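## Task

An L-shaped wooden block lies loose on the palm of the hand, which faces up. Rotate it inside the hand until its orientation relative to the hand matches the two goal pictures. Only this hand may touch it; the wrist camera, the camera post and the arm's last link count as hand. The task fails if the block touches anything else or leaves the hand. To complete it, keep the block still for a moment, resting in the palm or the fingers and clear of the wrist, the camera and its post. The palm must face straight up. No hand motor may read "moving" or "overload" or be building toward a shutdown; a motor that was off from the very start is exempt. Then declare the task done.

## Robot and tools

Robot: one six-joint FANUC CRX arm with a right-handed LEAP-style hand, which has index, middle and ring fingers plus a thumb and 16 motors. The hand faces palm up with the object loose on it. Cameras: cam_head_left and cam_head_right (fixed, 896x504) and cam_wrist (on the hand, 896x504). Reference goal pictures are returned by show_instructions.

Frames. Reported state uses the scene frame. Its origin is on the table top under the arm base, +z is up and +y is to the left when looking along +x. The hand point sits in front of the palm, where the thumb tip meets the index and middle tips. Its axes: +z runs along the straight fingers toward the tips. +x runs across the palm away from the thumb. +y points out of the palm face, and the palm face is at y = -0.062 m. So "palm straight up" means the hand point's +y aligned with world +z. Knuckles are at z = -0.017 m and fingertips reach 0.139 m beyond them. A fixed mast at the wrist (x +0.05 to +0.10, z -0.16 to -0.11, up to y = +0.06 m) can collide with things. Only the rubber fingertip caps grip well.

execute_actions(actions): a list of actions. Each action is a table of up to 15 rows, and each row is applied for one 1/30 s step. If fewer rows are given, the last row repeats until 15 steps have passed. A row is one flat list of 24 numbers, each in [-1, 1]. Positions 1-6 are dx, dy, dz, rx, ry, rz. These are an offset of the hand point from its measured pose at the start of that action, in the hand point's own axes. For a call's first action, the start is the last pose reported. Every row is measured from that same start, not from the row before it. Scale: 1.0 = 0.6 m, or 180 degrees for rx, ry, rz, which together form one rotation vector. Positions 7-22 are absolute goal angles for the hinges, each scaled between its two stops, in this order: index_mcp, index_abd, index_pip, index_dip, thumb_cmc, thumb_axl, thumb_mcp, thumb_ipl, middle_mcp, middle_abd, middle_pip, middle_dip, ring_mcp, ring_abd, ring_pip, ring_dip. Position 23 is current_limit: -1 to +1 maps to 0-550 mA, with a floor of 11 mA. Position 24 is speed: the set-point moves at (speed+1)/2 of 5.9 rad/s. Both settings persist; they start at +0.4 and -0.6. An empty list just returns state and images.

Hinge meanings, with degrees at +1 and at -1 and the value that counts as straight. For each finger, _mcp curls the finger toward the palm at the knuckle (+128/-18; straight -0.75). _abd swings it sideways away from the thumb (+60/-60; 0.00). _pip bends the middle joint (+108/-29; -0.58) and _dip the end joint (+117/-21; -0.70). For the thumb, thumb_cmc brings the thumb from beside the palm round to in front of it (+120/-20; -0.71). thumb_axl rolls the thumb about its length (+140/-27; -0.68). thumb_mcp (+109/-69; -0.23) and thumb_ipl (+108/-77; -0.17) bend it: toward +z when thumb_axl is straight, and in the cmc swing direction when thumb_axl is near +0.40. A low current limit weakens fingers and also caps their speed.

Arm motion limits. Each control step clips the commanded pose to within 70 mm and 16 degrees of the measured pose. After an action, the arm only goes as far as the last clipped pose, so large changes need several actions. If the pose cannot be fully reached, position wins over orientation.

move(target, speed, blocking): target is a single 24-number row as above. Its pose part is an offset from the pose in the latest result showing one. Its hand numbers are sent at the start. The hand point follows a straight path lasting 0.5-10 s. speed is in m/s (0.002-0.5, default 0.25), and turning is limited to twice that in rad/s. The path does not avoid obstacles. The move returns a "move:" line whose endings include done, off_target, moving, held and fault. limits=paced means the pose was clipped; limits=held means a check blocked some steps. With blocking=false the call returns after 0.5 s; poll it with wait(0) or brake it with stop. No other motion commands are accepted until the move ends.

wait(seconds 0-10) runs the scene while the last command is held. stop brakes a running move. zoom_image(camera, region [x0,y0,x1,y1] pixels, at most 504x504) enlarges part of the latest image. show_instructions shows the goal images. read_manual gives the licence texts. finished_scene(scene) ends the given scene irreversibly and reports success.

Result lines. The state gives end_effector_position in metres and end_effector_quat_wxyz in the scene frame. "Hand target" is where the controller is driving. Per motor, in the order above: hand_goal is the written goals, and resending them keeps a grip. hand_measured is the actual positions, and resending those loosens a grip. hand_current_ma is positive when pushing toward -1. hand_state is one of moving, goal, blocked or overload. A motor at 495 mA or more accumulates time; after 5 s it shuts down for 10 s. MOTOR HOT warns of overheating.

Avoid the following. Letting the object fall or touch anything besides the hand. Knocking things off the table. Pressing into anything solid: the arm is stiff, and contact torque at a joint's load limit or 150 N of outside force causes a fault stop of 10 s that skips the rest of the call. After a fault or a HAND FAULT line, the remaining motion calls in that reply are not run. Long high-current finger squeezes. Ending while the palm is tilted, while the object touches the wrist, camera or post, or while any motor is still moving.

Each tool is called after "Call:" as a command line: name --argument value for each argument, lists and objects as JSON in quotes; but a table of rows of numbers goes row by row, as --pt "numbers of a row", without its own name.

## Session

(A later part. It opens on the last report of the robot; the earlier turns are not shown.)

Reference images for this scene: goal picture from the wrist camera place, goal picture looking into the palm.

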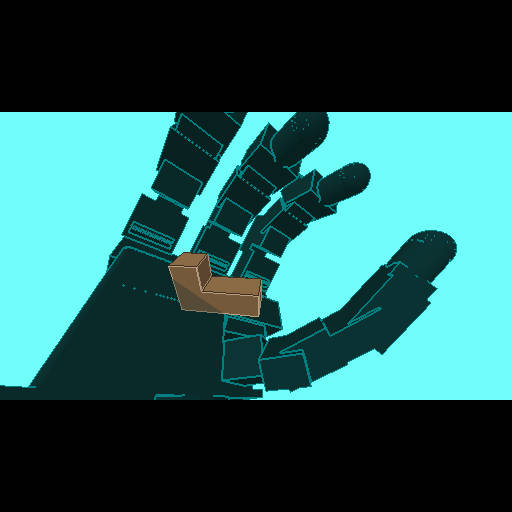

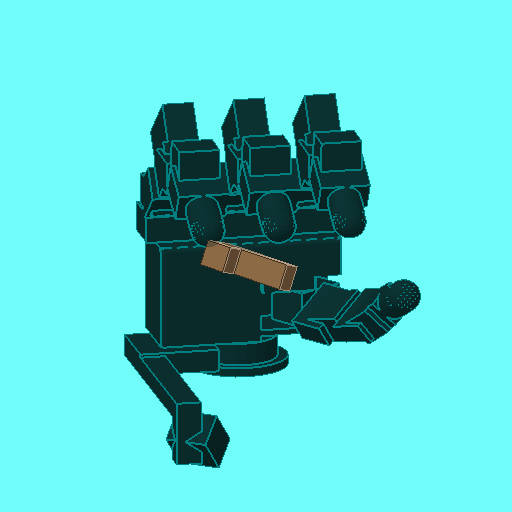

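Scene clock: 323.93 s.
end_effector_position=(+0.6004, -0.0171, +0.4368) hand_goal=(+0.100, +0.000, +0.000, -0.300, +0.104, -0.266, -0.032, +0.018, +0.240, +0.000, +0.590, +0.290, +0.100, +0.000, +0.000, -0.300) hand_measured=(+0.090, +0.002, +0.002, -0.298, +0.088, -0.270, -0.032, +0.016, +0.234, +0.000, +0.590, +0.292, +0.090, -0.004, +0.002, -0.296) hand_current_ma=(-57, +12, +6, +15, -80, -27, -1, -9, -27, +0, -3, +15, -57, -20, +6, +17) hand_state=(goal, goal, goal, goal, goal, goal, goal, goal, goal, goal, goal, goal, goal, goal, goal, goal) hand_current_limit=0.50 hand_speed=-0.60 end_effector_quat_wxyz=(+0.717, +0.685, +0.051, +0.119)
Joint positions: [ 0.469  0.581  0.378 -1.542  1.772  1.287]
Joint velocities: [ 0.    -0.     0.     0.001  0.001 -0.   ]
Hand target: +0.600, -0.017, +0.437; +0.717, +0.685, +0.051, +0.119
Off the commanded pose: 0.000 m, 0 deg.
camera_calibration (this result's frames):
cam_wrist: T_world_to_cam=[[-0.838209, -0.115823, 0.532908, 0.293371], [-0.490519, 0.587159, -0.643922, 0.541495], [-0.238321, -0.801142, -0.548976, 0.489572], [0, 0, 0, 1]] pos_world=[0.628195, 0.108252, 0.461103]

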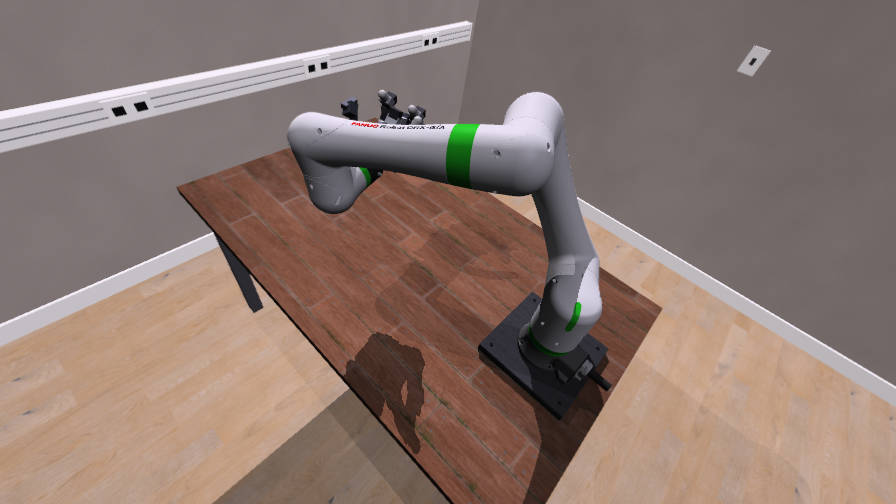

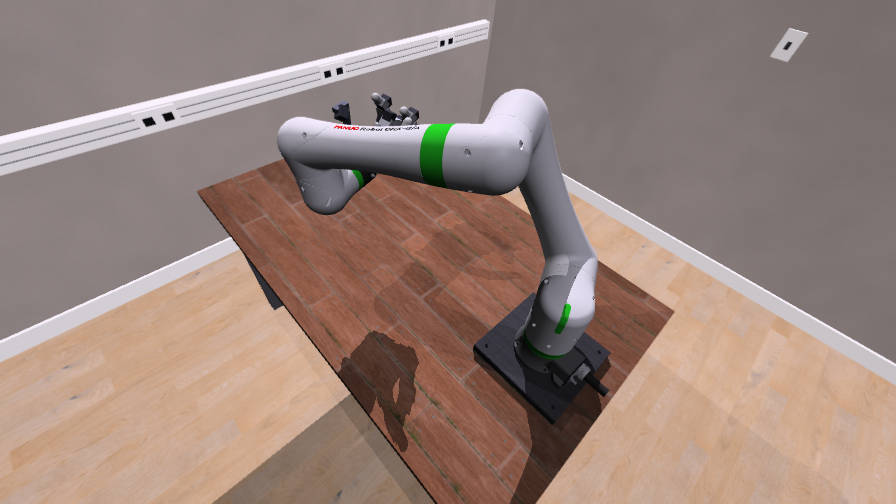

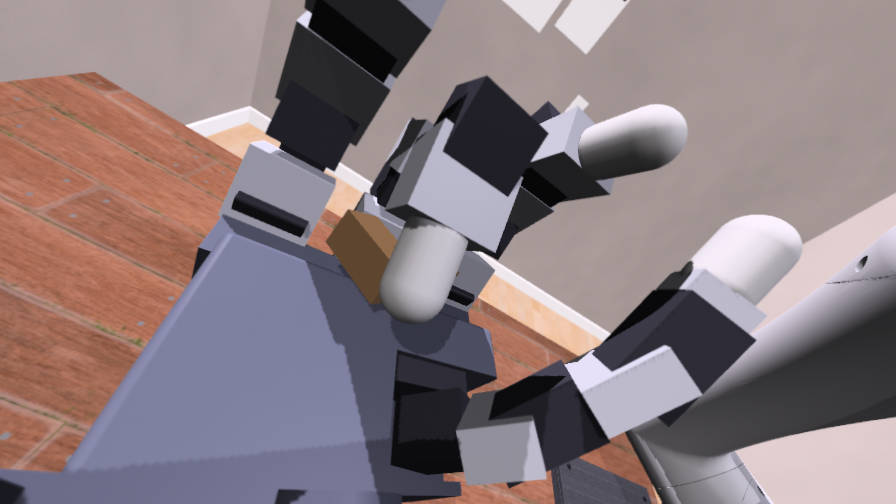

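Call:
zoom_image --camera "cam_wrist" --region '[290, 170, 530, 350]'

Region (290, 170, 530, 350) of cam_wrist's 896x504 image, scaled by 2.100, with more detail than that image has; it fills the top 378 rows of this view, and the rest is white.

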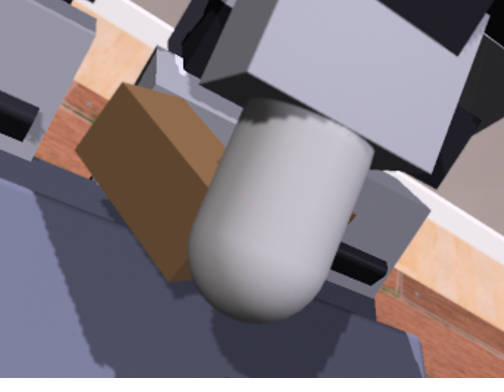

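Call:
execute_actions --actions '[[[0,0,0,0,0,0, 0.1,0,0.0,-0.3, 0.104,-0.266,-0.032,0.018, 0.0,0,0.35,0.5, 0.1,0,0.0,-0.3, 0.5,-0.3]],[[0,0,0,0,0,0, 0.1,0,0.0,-0.3, 0.104,-0.266,-0.032,0.018, -0.03,0,0.45,0.69, 0.1,0,0.0,-0.3, 0.5,-0.3]],[[0,0,0,0,0,0, 0.1,0,0.0,-0.3, 0.104,-0.266,-0.032,0.018, 0.05,0,0.64,0.58, 0.1,0,0.0,-0.3, 0.5,-0.6]],[[0,0,0,0,0,0, 0.1,0,0.0,-0.3, 0.104,-0.266,-0.032,0.018, 0.15,0,0.68,0.42, 0.1,0,0.0,-0.3, 0.5,-0.7]],[[0,0,0,0,0,0, 0.1,0,0.0,-0.3, 0.104,-0.266,-0.032,0.018, 0.26,0,0.68,0.29, 0.1,0,0.0,-0.3, 0.5,-0.7]],[[0,0,0,0,0,0, 0.1,0,0.0,-0.3, 0.104,-0.266,-0.032,0.018, 0.36,0,0.58,0.3, 0.1,0,0.0,-0.3, 0.5,-0.7]],[[0,0,0,0,0,0, 0.1,0,0.0,-0.3, 0.104,-0.266,-0.032,0.018, 0.46,0,0.47,0.32, 0.1,0,0.0,-0.3, 0.5,-0.7]]]'

Scene clock: 359.53 s.
end_effector_position=(+0.6004, -0.0171, +0.4368) hand_goal=(+0.100, +0.000, +0.000, -0.300, +0.104, -0.266, -0.032, +0.018, +0.460, +0.000, +0.470, +0.320, +0.100, +0.000, +0.000, -0.300) hand_measured=(+0.090, +0.002, +0.002, -0.298, +0.088, -0.270, -0.032, +0.016, +0.428, +0.000, +0.456, +0.304, +0.090, -0.004, +0.002, -0.296) hand_current_ma=(-57, +12, +6, +15, -80, -27, -1, -9, -171, -4, -77, -90, -57, -19, +6, +17) hand_state=(goal, goal, goal, goal, goal, goal, goal, goal, blocked, goal, goal, goal, goal, goal, goal, goal) hand_current_limit=0.50 hand_speed=-0.70 end_effector_quat_wxyz=(+0.717, +0.685, +0.051, +0.119)
Joint positions: [ 0.469  0.581  0.378 -1.542  1.772  1.287]
Joint velocities: [-0.  0. -0.  0.  0.  0.]
Hand target: +0.600, -0.017, +0.437; +0.717, +0.685, +0.051, +0.119
Off the commanded pose: 0.000 m, 0 deg.
camera_calibration (this result's frames):
cam_wrist: T_world_to_cam=[[-0.838209, -0.115824, 0.532908, 0.293371], [-0.49052, 0.587159, -0.643922, 0.541495], [-0.23832, -0.801142, -0.548976, 0.489571], [0, 0, 0, 1]] pos_world=[0.628195, 0.108252, 0.461103]

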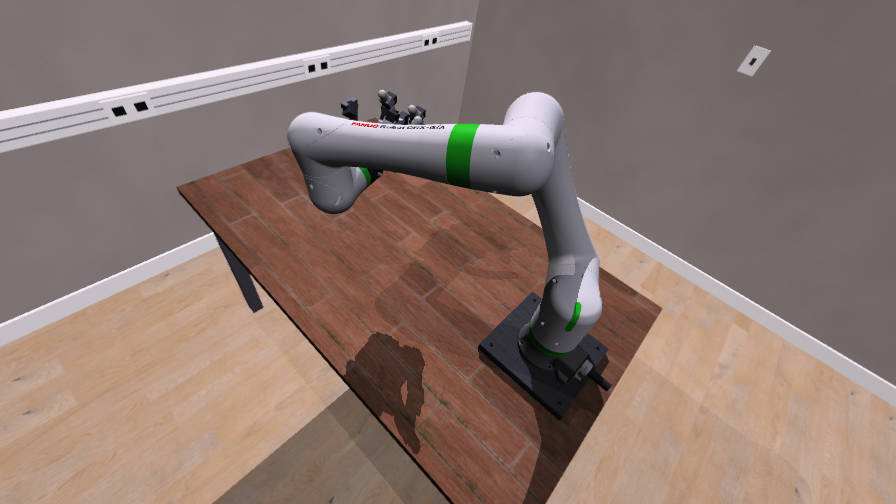

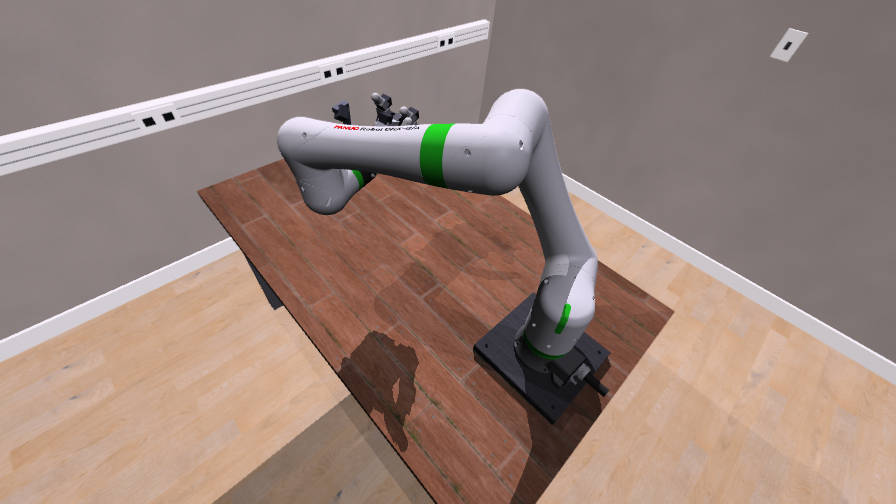

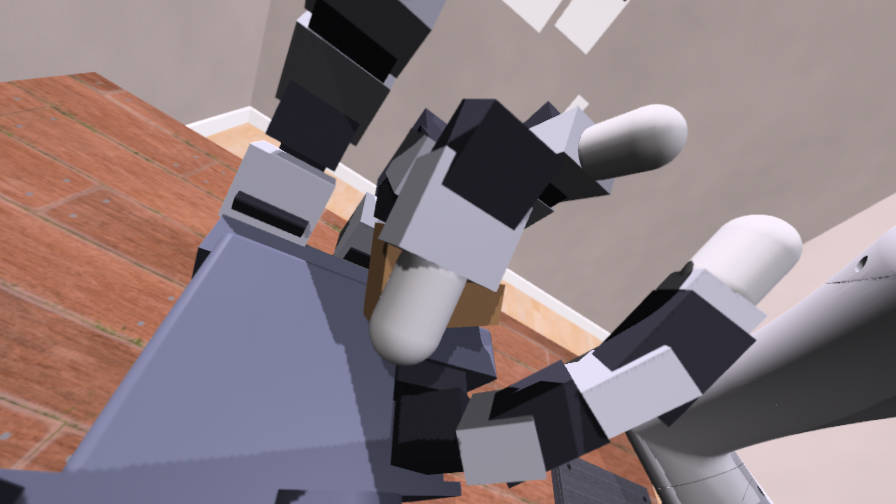

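Call:
zoom_image --camera "cam_wrist" --region '[320, 190, 560, 380]'

Region (320, 190, 560, 380) of cam_wrist's 896x504 image, scaled by 2.100, with more detail than that image has; it fills the top 399 rows of this view, and the rest is white.

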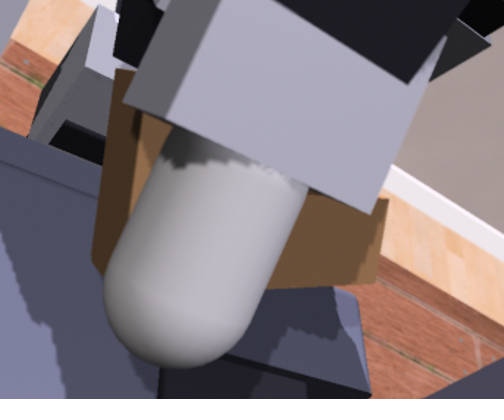

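Call:
execute_actions --actions '[[[0,0,0,0,0,0, 0.1,0,-0.3,-0.4, -0.6,-0.68,-0.032,-0.5, 0.46,0,0.47,0.32, 0.1,0,0.0,-0.3, 0.5,-0.2]],[[0,0,0,0,0,0, 0.1,0,-0.3,-0.4, -0.6,-0.68,0.72,-0.5, 0.46,0,0.47,0.32, 0.1,0,0.0,-0.3, 0.5,-0.2]],[[0,0,0,0,0,0, 0.25,0,-0.3,-0.4, -0.4,-0.68,0.72,-0.5, 0.46,0,0.47,0.32, 0.1,0,0.0,-0.3, 0.5,-0.7]],[[0,0,0,0,0,0, 0.25,0,-0.3,-0.4, -0.4,-0.68,0.72,-0.5, 0.46,0,0.47,0.32, 0.1,0,0.0,-0.3, 0.5,-0.7]]]'

Call:
zoom_image --camera "cam_wrist" --region '[320, 170, 600, 400]'

Scene clock: 422.70 s.
end_effector_position=(+0.6004, -0.0171, +0.4368) hand_goal=(+0.250, +0.000, -0.300, -0.400, -0.400, -0.680, +0.720, -0.500, +0.460, +0.000, +0.470, +0.320, +0.100, +0.000, +0.000, -0.300) hand_measured=(+0.242, +0.002, -0.298, -0.396, -0.438, -0.686, +0.626, -0.498, +0.428, +0.000, +0.456, +0.304, +0.090, -0.004, +0.002, -0.296) hand_current_ma=(-45, +12, +11, +16, -197, -47, -412, +14, -171, -4, -77, -90, -57, -19, +6, +17) hand_state=(goal, goal, goal, goal, blocked, goal, blocked, goal, blocked, goal, goal, goal, goal, goal, goal, goal) hand_current_limit=0.50 hand_speed=-0.70 end_effector_quat_wxyz=(+0.717, +0.685, +0.051, +0.119)
Joint positions: [ 0.469  0.581  0.378 -1.542  1.772  1.287]
Joint velocities: [-0.    -0.    -0.     0.001 -0.001 -0.001]
Hand target: +0.600, -0.017, +0.437; +0.717, +0.685, +0.051, +0.119
Off the commanded pose: 0.000 m, 0 deg.
camera_calibration (this result's frames):
cam_wrist: T_world_to_cam=[[-0.838209, -0.115823, 0.532908, 0.293371], [-0.490519, 0.587159, -0.643922, 0.541495], [-0.23832, -0.801142, -0.548976, 0.489572], [0, 0, 0, 1]] pos_world=[0.628195, 0.108252, 0.461103]

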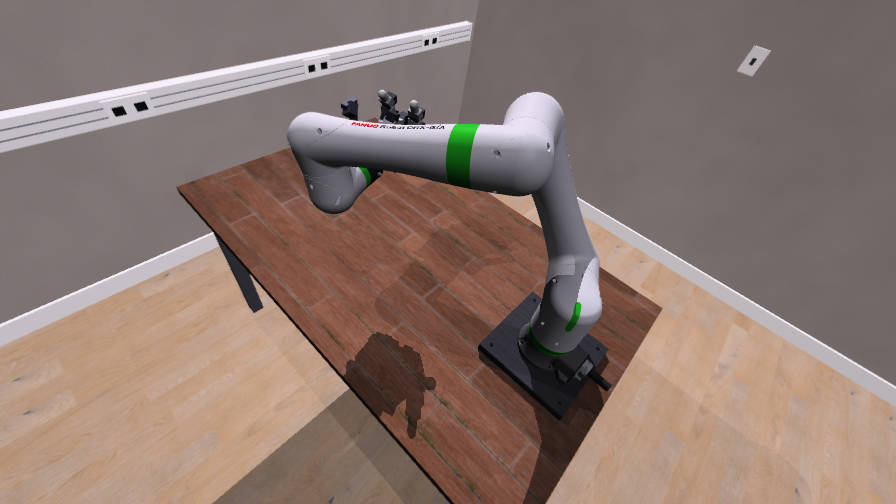

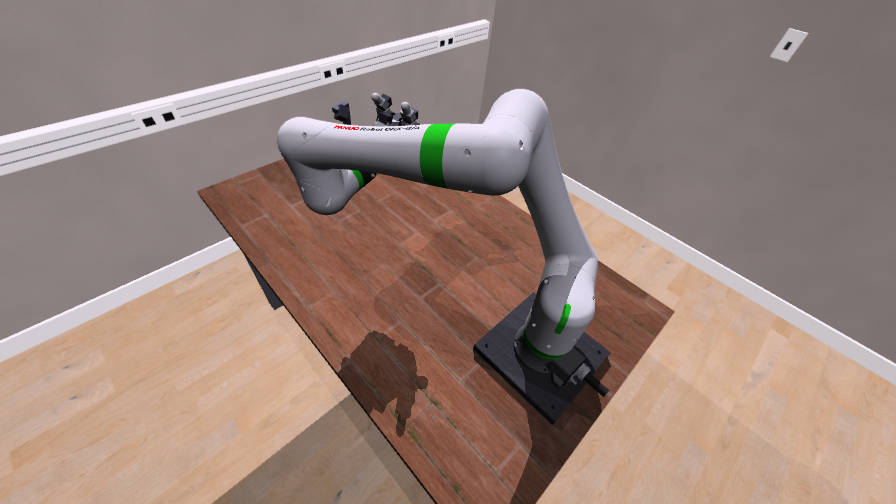

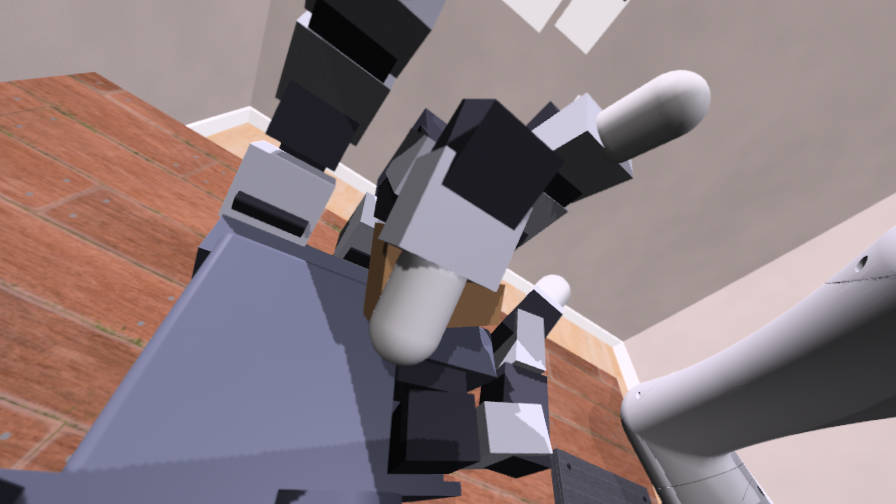

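Region (320, 170, 600, 400) of cam_wrist's 896x504 image, scaled by 1.800, with more detail than that image has; it fills the top 414 rows of this view, and the rest is white.

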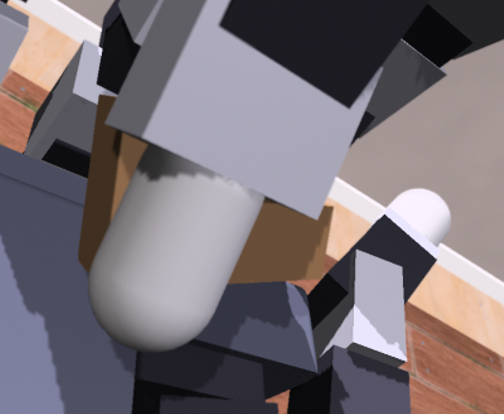

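Call:
execute_actions --actions '[[[0,0,0,0,0,0, 0.4,0,-0.3,-0.4, -0.4,-0.68,0.55,-0.5, 0.5,0,0.34,0.45, 0.1,0,0.0,-0.3, 0.5,-0.7]],[[0,0,0,0,0,0, 0.5,0,-0.3,-0.4, -0.4,-0.68,0.55,-0.5, 0.57,0,0.21,0.6, 0.1,0,0.0,-0.3, 0.5,-0.7]],[[0,0,0,0,0,0, 0.5,0,-0.3,-0.4, -0.4,-0.68,0.55,-0.5, 0.57,0,0.21,0.6, 0.1,0,0.0,-0.3, 0.5,-0.7]]]'

Call:
zoom_image --camera "cam_wrist" --region '[320, 170, 600, 400]'

Scene clock: 444.97 s.
end_effector_position=(+0.6004, -0.0171, +0.4368) hand_goal=(+0.500, +0.000, -0.300, -0.400, -0.400, -0.680, +0.550, -0.500, +0.570, +0.000, +0.210, +0.600, +0.100, +0.000, +0.000, -0.300) hand_measured=(+0.498, +0.002, -0.298, -0.396, -0.422, -0.686, +0.554, -0.498, +0.570, +0.000, +0.214, +0.596, +0.090, -0.004, +0.002, -0.296) hand_current_ma=(-9, +12, +11, +16, -111, -47, +30, +14, +0, -4, +27, -21, -57, -19, +6, +17) hand_state=(goal, goal, goal, goal, blocked, goal, goal, goal, goal, goal, goal, goal, goal, goal, goal, goal) hand_current_limit=0.50 hand_speed=-0.70 end_effector_quat_wxyz=(+0.717, +0.685, +0.051, +0.119)
Joint positions: [ 0.469  0.581  0.378 -1.542  1.772  1.287]
Joint velocities: [-0.    -0.001 -0.     0.001 -0.001  0.   ]
Hand target: +0.600, -0.017, +0.437; +0.717, +0.685, +0.051, +0.119
Off the commanded pose: 0.000 m, 0 deg.
camera_calibration (this result's frames):
cam_wrist: T_world_to_cam=[[-0.838209, -0.115823, 0.532908, 0.293371], [-0.490519, 0.587159, -0.643922, 0.541495], [-0.23832, -0.801142, -0.548976, 0.489571], [0, 0, 0, 1]] pos_world=[0.628195, 0.108252, 0.461103]

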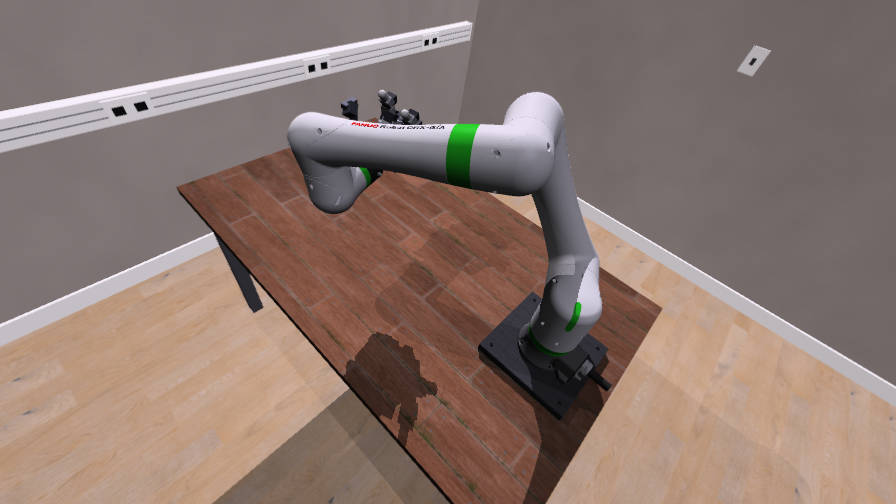

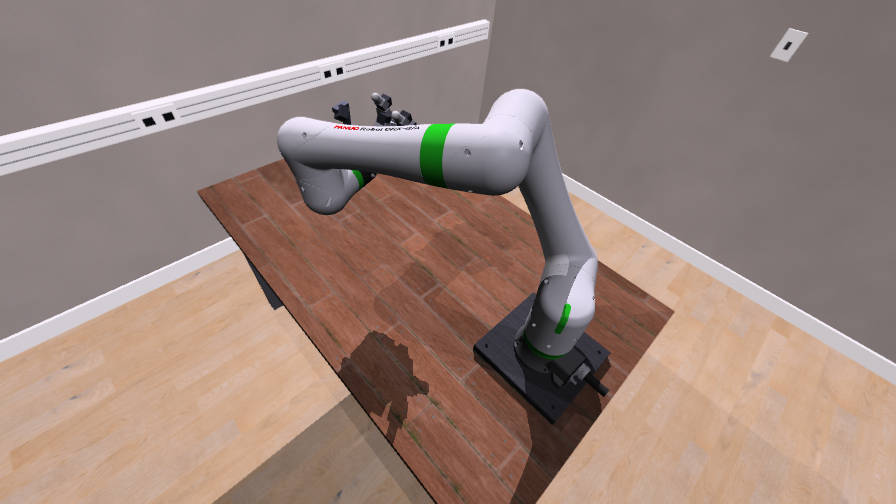

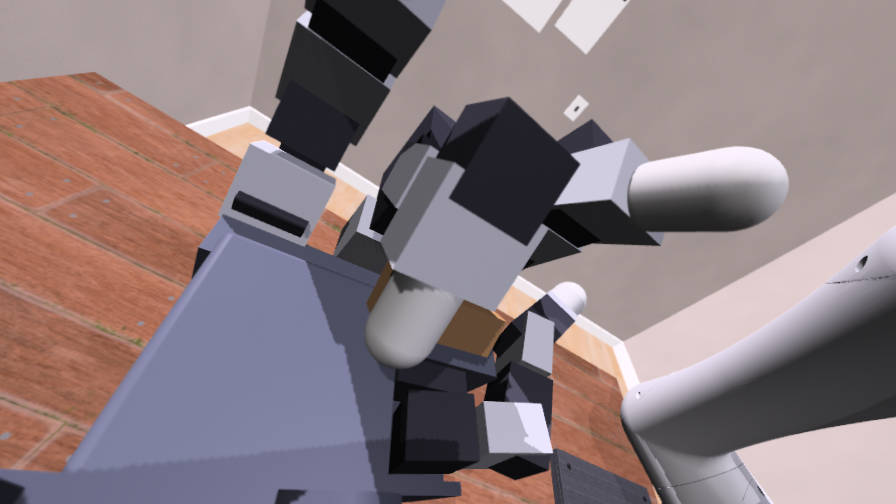

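Region (320, 170, 600, 400) of cam_wrist's 896x504 image, scaled by 1.800, with more detail than that image has; it fills the top 414 rows of this view, and the rest is white.

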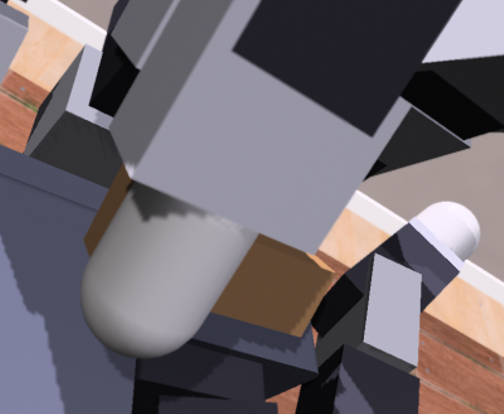

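Call:
execute_actions --actions '[[[0,0,0,0,0,0, 0.5,0,-0.6,-0.7, -0.4,-0.68,0.55,-0.5, 0.57,0,-0.2,0.3, 0.1,0,0.0,-0.3, 0.5,-0.4]],[[0,0,0,0,0,0, 0.5,0,-0.75,-0.7, -0.4,-0.68,0.55,-0.5, 0.57,0,-0.75,-0.7, 0.1,0,0.0,-0.3, 0.5,-0.2]],[[0,0,0,0,0,0, 0.5,0,-0.75,-0.7, -0.4,-0.68,0.55,-0.5, 0.57,0,-0.75,-0.7, 0.1,0,0.0,-0.3, 0.5,-0.2]]]'

Call:
zoom_image --camera "cam_wrist" --region '[320, 170, 600, 400]'

Scene clock: 477.83 s.
end_effector_position=(+0.6004, -0.0171, +0.4368) hand_goal=(+0.500, +0.000, -0.750, -0.700, -0.400, -0.680, +0.550, -0.500, +0.570, +0.000, -0.750, -0.700, +0.100, +0.000, +0.000, -0.300) hand_measured=(+0.500, +0.002, -0.748, -0.698, -0.422, -0.686, +0.554, -0.498, +0.570, +0.000, -0.748, -0.698, +0.090, -0.004, +0.002, -0.296) hand_current_ma=(-5, +12, +11, +15, -110, -47, +30, +14, +5, -4, +12, +14, -57, -19, +6, +17) hand_state=(goal, goal, goal, goal, blocked, goal, goal, goal, goal, goal, goal, goal, goal, goal, goal, goal) hand_current_limit=0.50 hand_speed=-0.20 end_effector_quat_wxyz=(+0.717, +0.685, +0.051, +0.119)
Joint positions: [ 0.469  0.581  0.378 -1.542  1.772  1.287]
Joint velocities: [ 0.    -0.001 -0.    -0.    -0.001  0.   ]
Hand target: +0.600, -0.017, +0.437; +0.717, +0.685, +0.051, +0.119
Off the commanded pose: 0.000 m, 0 deg.
camera_calibration (this result's frames):
cam_wrist: T_world_to_cam=[[-0.838209, -0.115823, 0.532908, 0.293371], [-0.490519, 0.587159, -0.643922, 0.541495], [-0.23832, -0.801142, -0.548976, 0.489571], [0, 0, 0, 1]] pos_world=[0.628195, 0.108252, 0.461103]

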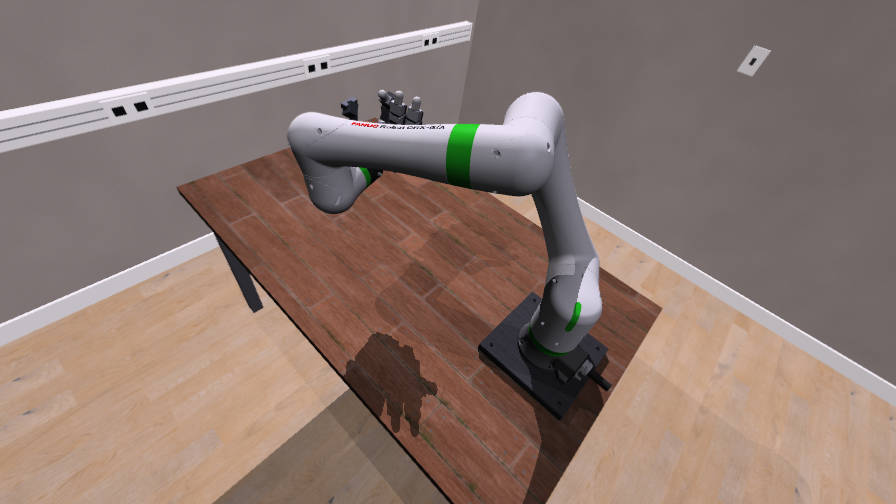

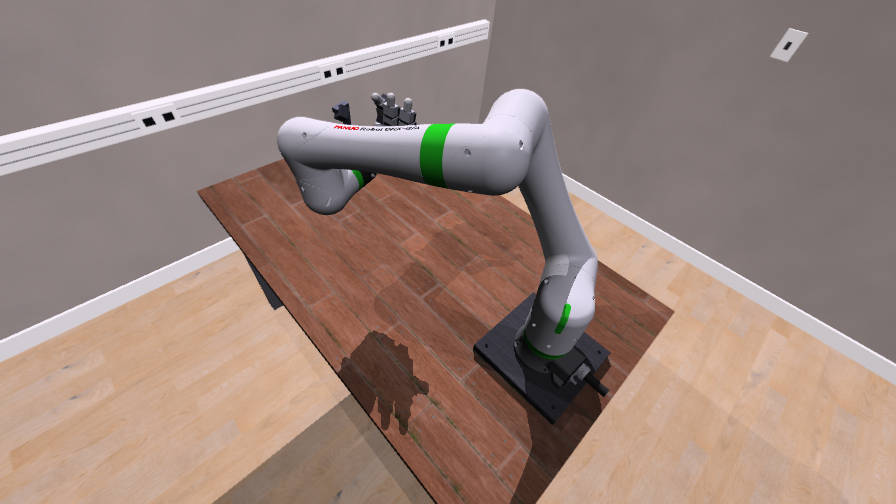

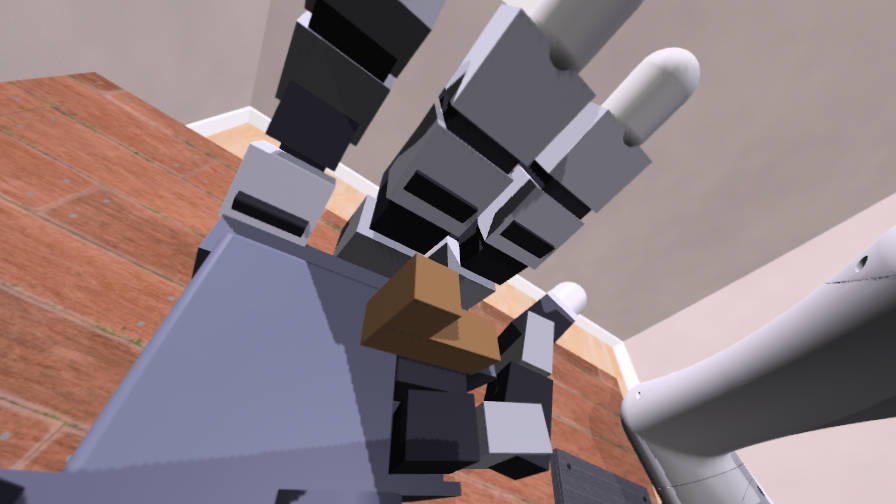

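Region (320, 170, 600, 400) of cam_wrist's 896x504 image, scaled by 1.800, with more detail than that image has; it fills the top 414 rows of this view, and the rest is white.

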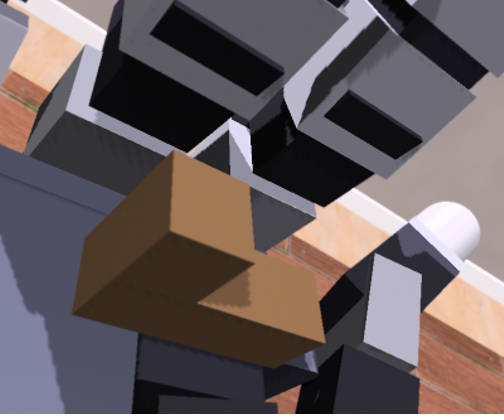

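Call:
execute_actions --actions '[[[0,0,0,0,0,0, 0.3,0,-0.6,-0.7, -0.4,-0.68,0.55,-0.5, 0.41,0,-0.45,0.74, -0.2,0.6,-0.2,-0.3, 0.5,0.0]],[[0,0,0,0,0,0, 0.3,0,-0.6,-0.7, -0.4,-0.68,0.55,-0.5, 0.41,0,-0.25,0.76, -0.2,0.6,-0.2,-0.3, 0.5,-0.3]],[[0,0,0,0,0,0, 0.3,0,-0.6,-0.7, -0.4,-0.68,0.55,-0.5, 0.41,0,-0.07,0.82, -0.2,0.6,-0.2,-0.3, 0.5,-0.7]],[[0,0,0,0,0,0, 0.3,0,-0.6,-0.7, -0.4,-0.68,0.55,-0.5, 0.41,0,-0.07,0.82, -0.2,0.6,-0.2,-0.3, 0.5,-0.7]]]'

Call:
zoom_image --camera "cam_wrist" --region '[300, 150, 600, 400]'

Scene clock: 594.67 s.
end_effector_position=(+0.6004, -0.0171, +0.4368) hand_goal=(+0.300, +0.000, -0.600, -0.700, -0.400, -0.680, +0.550, -0.500, +0.410, +0.000, -0.070, +0.820, -0.200, +0.600, -0.200, -0.300) hand_measured=(+0.300, +0.002, -0.604, -0.698, -0.422, -0.686, +0.554, -0.498, +0.394, +0.000, -0.086, +0.786, -0.204, +0.598, -0.198, -0.296) hand_current_ma=(-5, +12, -24, +14, -110, -47, +30, +14, -82, -4, -94, -183, -29, -7, +7, +16) hand_state=(goal, goal, goal, goal, blocked, goal, goal, goal, goal, goal, goal, blocked, goal, goal, goal, goal) hand_current_limit=0.50 hand_speed=-0.70 end_effector_quat_wxyz=(+0.717, +0.685, +0.051, +0.119)
Joint positions: [ 0.469  0.581  0.378 -1.542  1.772  1.287]
Joint velocities: [-0. -0. -0. -0. -0.  0.]
Hand target: +0.600, -0.017, +0.437; +0.717, +0.685, +0.051, +0.119
Off the commanded pose: 0.000 m, 0 deg.
camera_calibration (this result's frames):
cam_wrist: T_world_to_cam=[[-0.838209, -0.115823, 0.532908, 0.293371], [-0.490519, 0.587159, -0.643922, 0.541495], [-0.23832, -0.801142, -0.548976, 0.489571], [0, 0, 0, 1]] pos_world=[0.628195, 0.108252, 0.461103]

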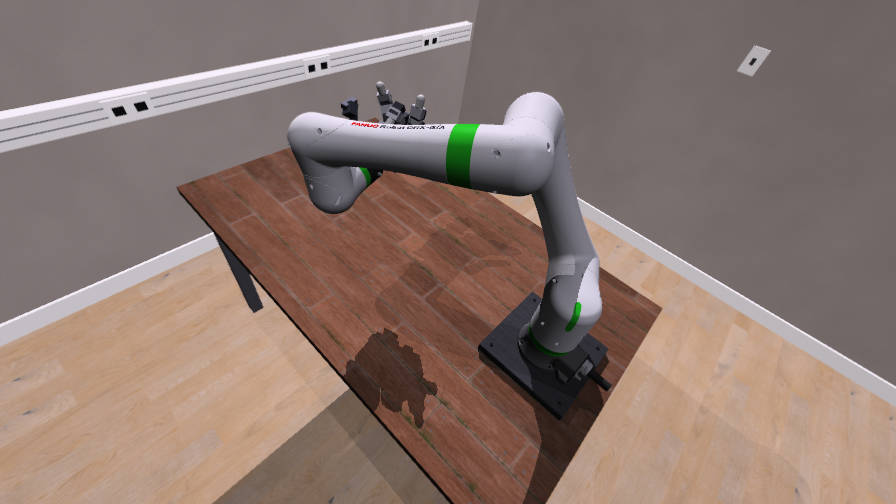

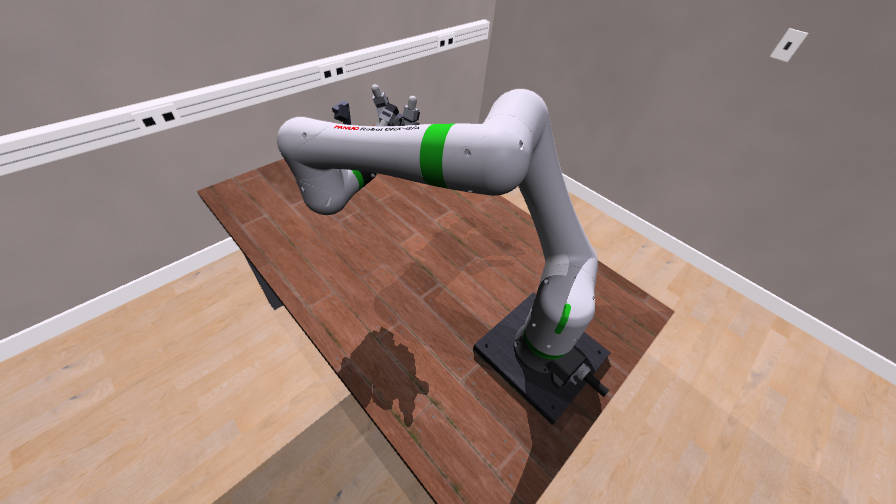

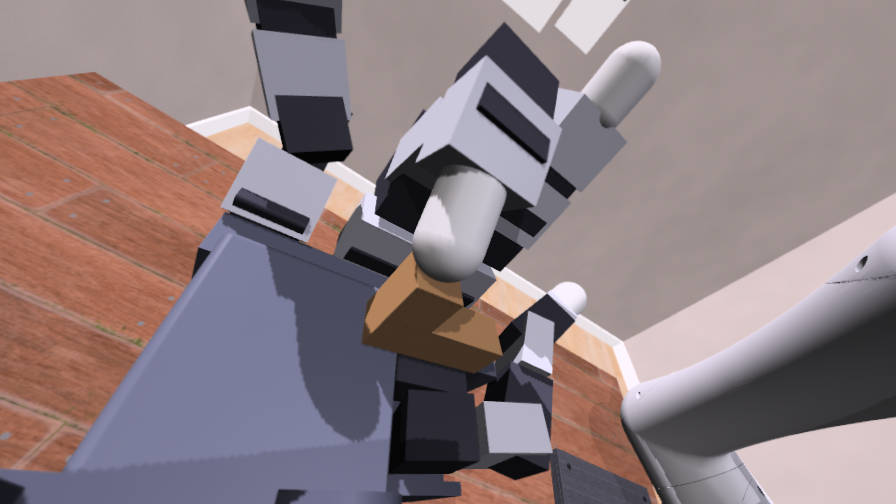

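Region (300, 150, 600, 400) of cam_wrist's 896x504 image, scaled by 1.680, with more detail than that image has.

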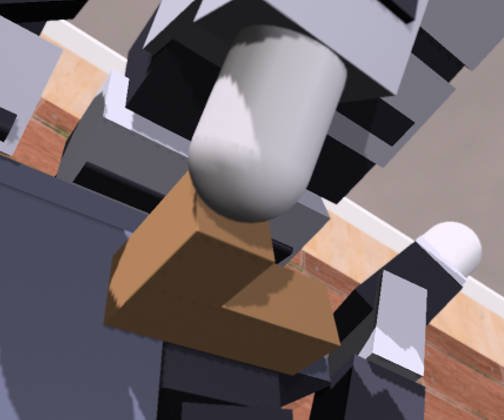

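The tip is pressing on the short arm's top. Next is the sideways drag to tip the block up.

Call:
execute_actions --actions '[[[0,0,0,0,0,0, 0.3,0,-0.6,-0.7, -0.4,-0.68,0.55,-0.5, 0.41,0.3,-0.08,0.82, -0.2,0.6,-0.2,-0.3, 0.5,-0.7]],[[0,0,0,0,0,0, 0.3,0,-0.6,-0.7, -0.4,-0.68,0.55,-0.5, 0.41,0.57,-0.11,0.82, -0.2,0.6,-0.2,-0.3, 0.5,-0.7]],[[0,0,0,0,0,0, 0.3,0,-0.6,-0.7, -0.4,-0.68,0.55,-0.5, 0.41,0.57,-0.11,0.82, -0.2,0.6,-0.2,-0.3, 0.5,-0.7]]]'

Call:
zoom_image --camera "cam_wrist" --region '[300, 150, 600, 400]'

Scene clock: 610.90 s.
end_effector_position=(+0.6004, -0.0171, +0.4368) hand_goal=(+0.300, +0.000, -0.600, -0.700, -0.400, -0.680, +0.550, -0.500, +0.410, +0.570, -0.110, +0.820, -0.200, +0.600, -0.200, -0.300) hand_measured=(+0.300, +0.002, -0.604, -0.698, -0.422, -0.686, +0.554, -0.498, +0.388, +0.562, -0.128, +0.802, -0.204, +0.598, -0.198, -0.296) hand_current_ma=(-5, +12, -24, +14, -110, -47, +30, +14, -114, -36, -106, -100, -29, -7, +7, +16) hand_state=(goal, goal, goal, goal, blocked, goal, goal, goal, blocked, goal, goal, goal, goal, goal, goal, goal) hand_current_limit=0.50 hand_speed=-0.70 end_effector_quat_wxyz=(+0.717, +0.685, +0.051, +0.119)
Joint positions: [ 0.469  0.581  0.378 -1.542  1.772  1.287]
Joint velocities: [-0.     0.001  0.    -0.001 -0.001  0.001]
Hand target: +0.600, -0.017, +0.437; +0.717, +0.685, +0.051, +0.119
Off the commanded pose: 0.000 m, 0 deg.
camera_calibration (this result's frames):
cam_wrist: T_world_to_cam=[[-0.838209, -0.115823, 0.532908, 0.293371], [-0.490519, 0.587159, -0.643922, 0.541495], [-0.23832, -0.801142, -0.548976, 0.489572], [0, 0, 0, 1]] pos_world=[0.628195, 0.108252, 0.461103]

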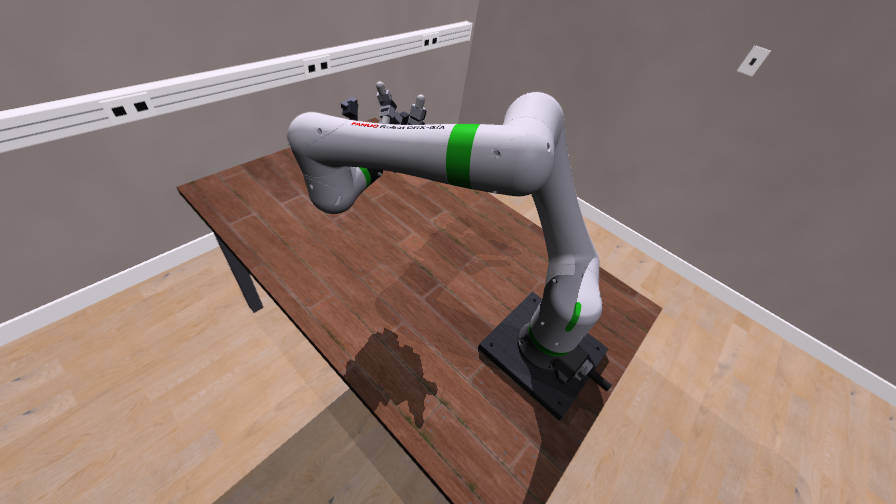

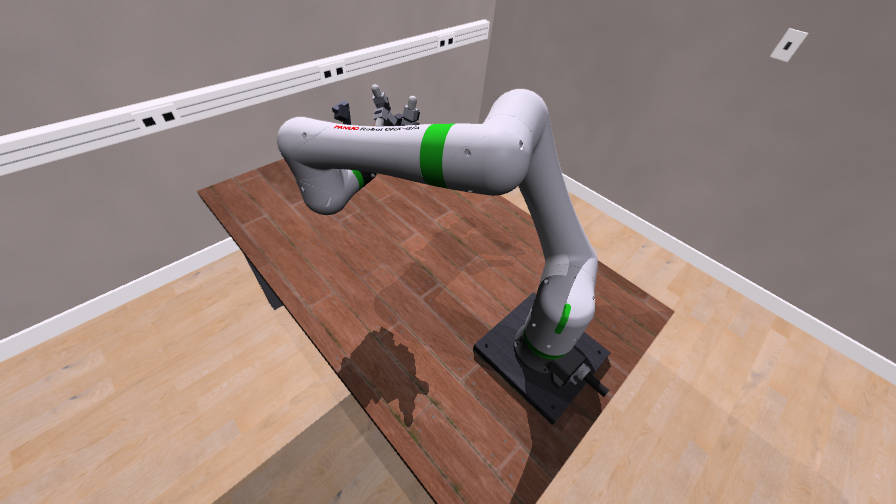

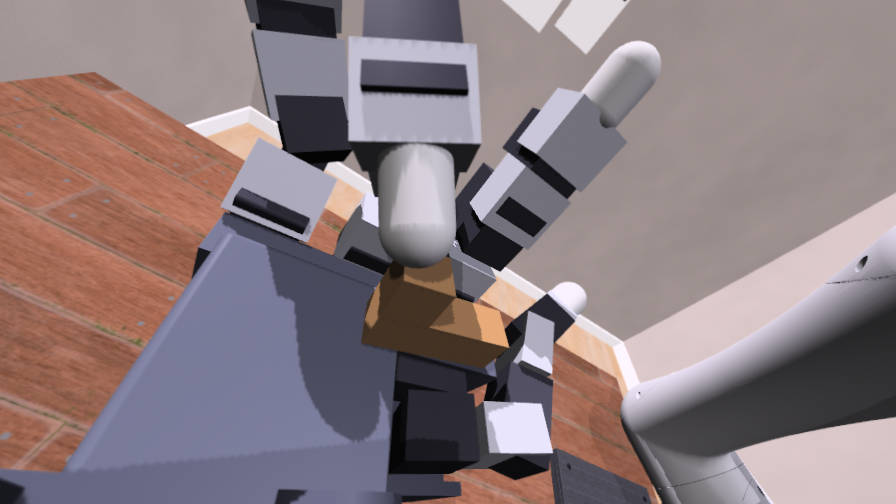

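Region (300, 150, 600, 400) of cam_wrist's 896x504 image, scaled by 1.680, with more detail than that image has.

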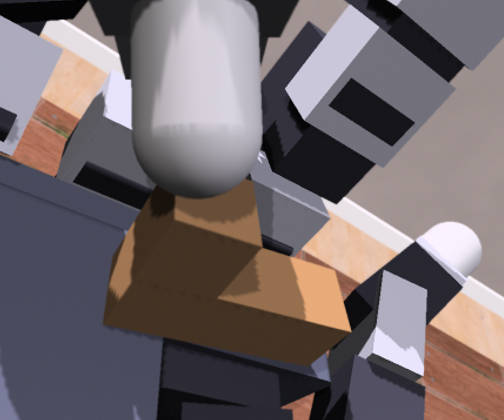

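Call:
execute_actions --actions '[[[0,0,0,0,0,0, 0.3,0,-0.6,-0.7, -0.4,-0.68,0.55,-0.5, 0.38,0.57,-0.32,0.8, -0.3,0.8,-0.2,-0.3, 0.5,-0.5]],[[0,0,0,0,0,0, 0.3,0,-0.6,-0.7, -0.4,-0.68,0.55,-0.5, 0.1,0.95,0.2,0.33, -0.3,0.8,-0.2,-0.3, 0.5,-0.3]],[[0,0,0,0,0,0, 0.3,0,-0.6,-0.7, -0.4,-0.68,0.55,-0.5, 0.1,0.95,0.39,0.33, -0.3,0.8,-0.2,-0.3, 0.5,-0.5]],[[0,0,0,0,0,0, 0.3,0,-0.6,-0.7, -0.4,-0.68,0.55,-0.5, 0.21,0.95,0.4,0.33, -0.3,0.8,-0.2,-0.3, 0.5,-0.7]],[[0,0,0,0,0,0, 0.3,0,-0.6,-0.7, -0.4,-0.68,0.55,-0.5, 0.21,0.95,0.4,0.33, -0.3,0.8,-0.2,-0.3, 0.5,-0.7]]]'

Call:
zoom_image --camera "cam_wrist" --region '[300, 150, 600, 400]'

Scene clock: 655.37 s.
end_effector_position=(+0.6004, -0.0171, +0.4368) hand_goal=(+0.300, +0.000, -0.600, -0.700, -0.400, -0.680, +0.550, -0.500, +0.210, +0.950, +0.400, +0.330, -0.300, +0.800, -0.200, -0.300) hand_measured=(+0.300, +0.002, -0.604, -0.698, -0.422, -0.686, +0.554, -0.498, +0.156, +0.950, +0.394, +0.328, -0.306, +0.798, -0.200, -0.298) hand_current_ma=(-5, +12, -24, +14, -110, -47, +30, +14, -290, -1, -36, -7, -30, -5, +4, +15) hand_state=(goal, goal, goal, goal, blocked, goal, goal, goal, blocked, goal, goal, goal, goal, goal, goal, goal) hand_current_limit=0.50 hand_speed=-0.70 end_effector_quat_wxyz=(+0.717, +0.685, +0.051, +0.119)
Joint positions: [ 0.469  0.581  0.378 -1.542  1.772  1.287]
Joint velocities: [0.    0.001 0.    0.001 0.    0.   ]
Hand target: +0.600, -0.017, +0.437; +0.717, +0.685, +0.051, +0.119
Off the commanded pose: 0.000 m, 0 deg.
camera_calibration (this result's frames):
cam_wrist: T_world_to_cam=[[-0.838209, -0.115823, 0.532908, 0.293371], [-0.490519, 0.587159, -0.643922, 0.541495], [-0.238321, -0.801142, -0.548976, 0.489571], [0, 0, 0, 1]] pos_world=[0.628195, 0.108252, 0.461103]

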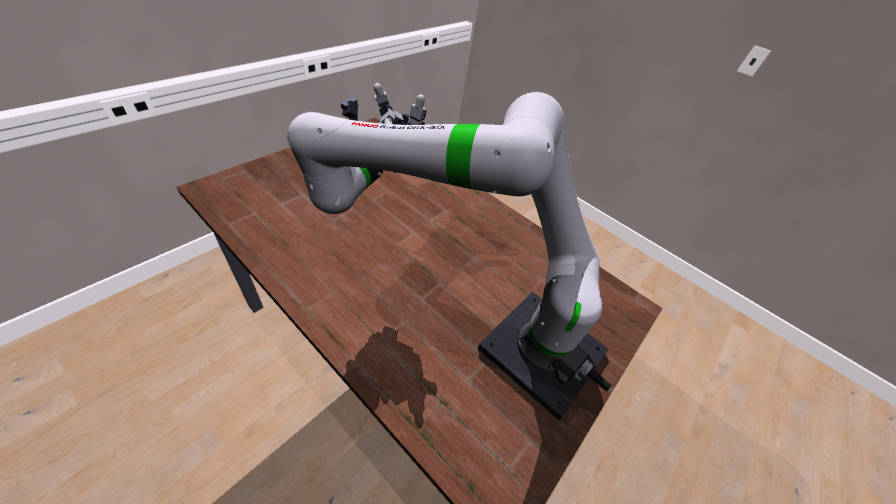

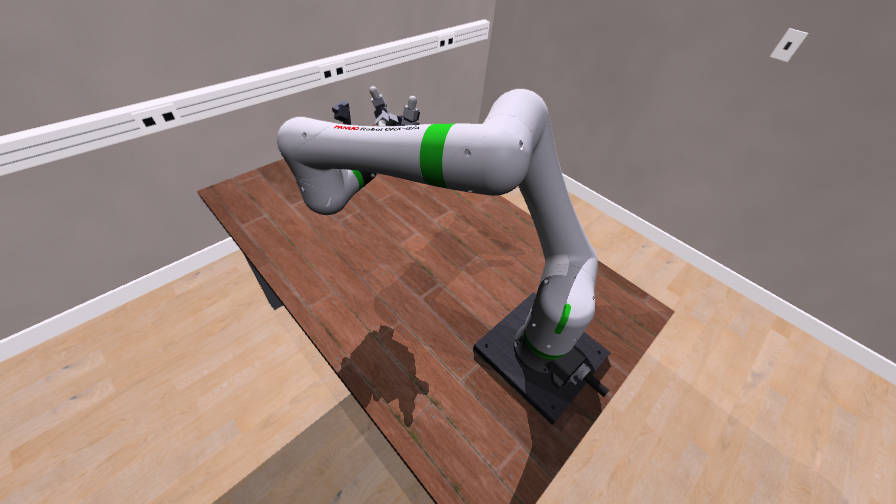

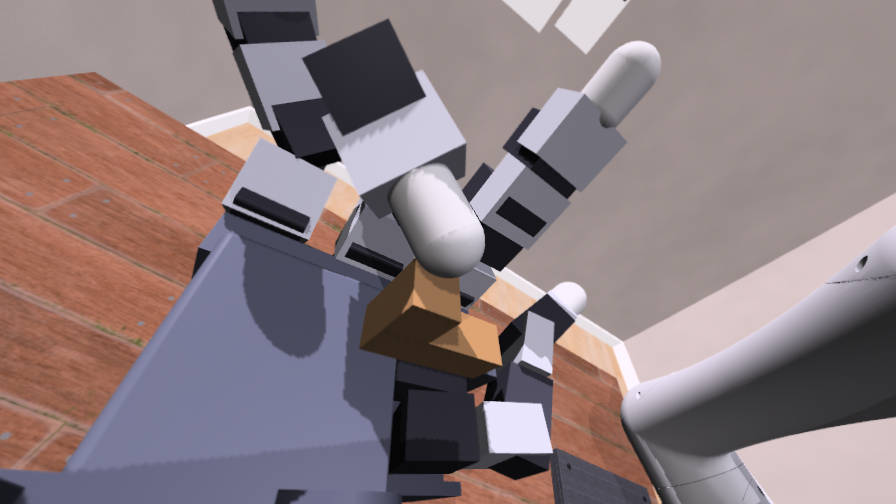

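Region (300, 150, 600, 400) of cam_wrist's 896x504 image, scaled by 1.680, with more detail than that image has.

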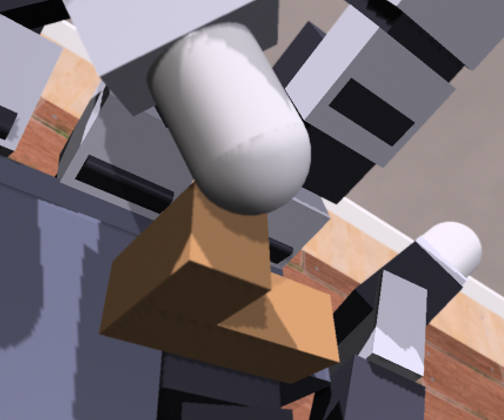

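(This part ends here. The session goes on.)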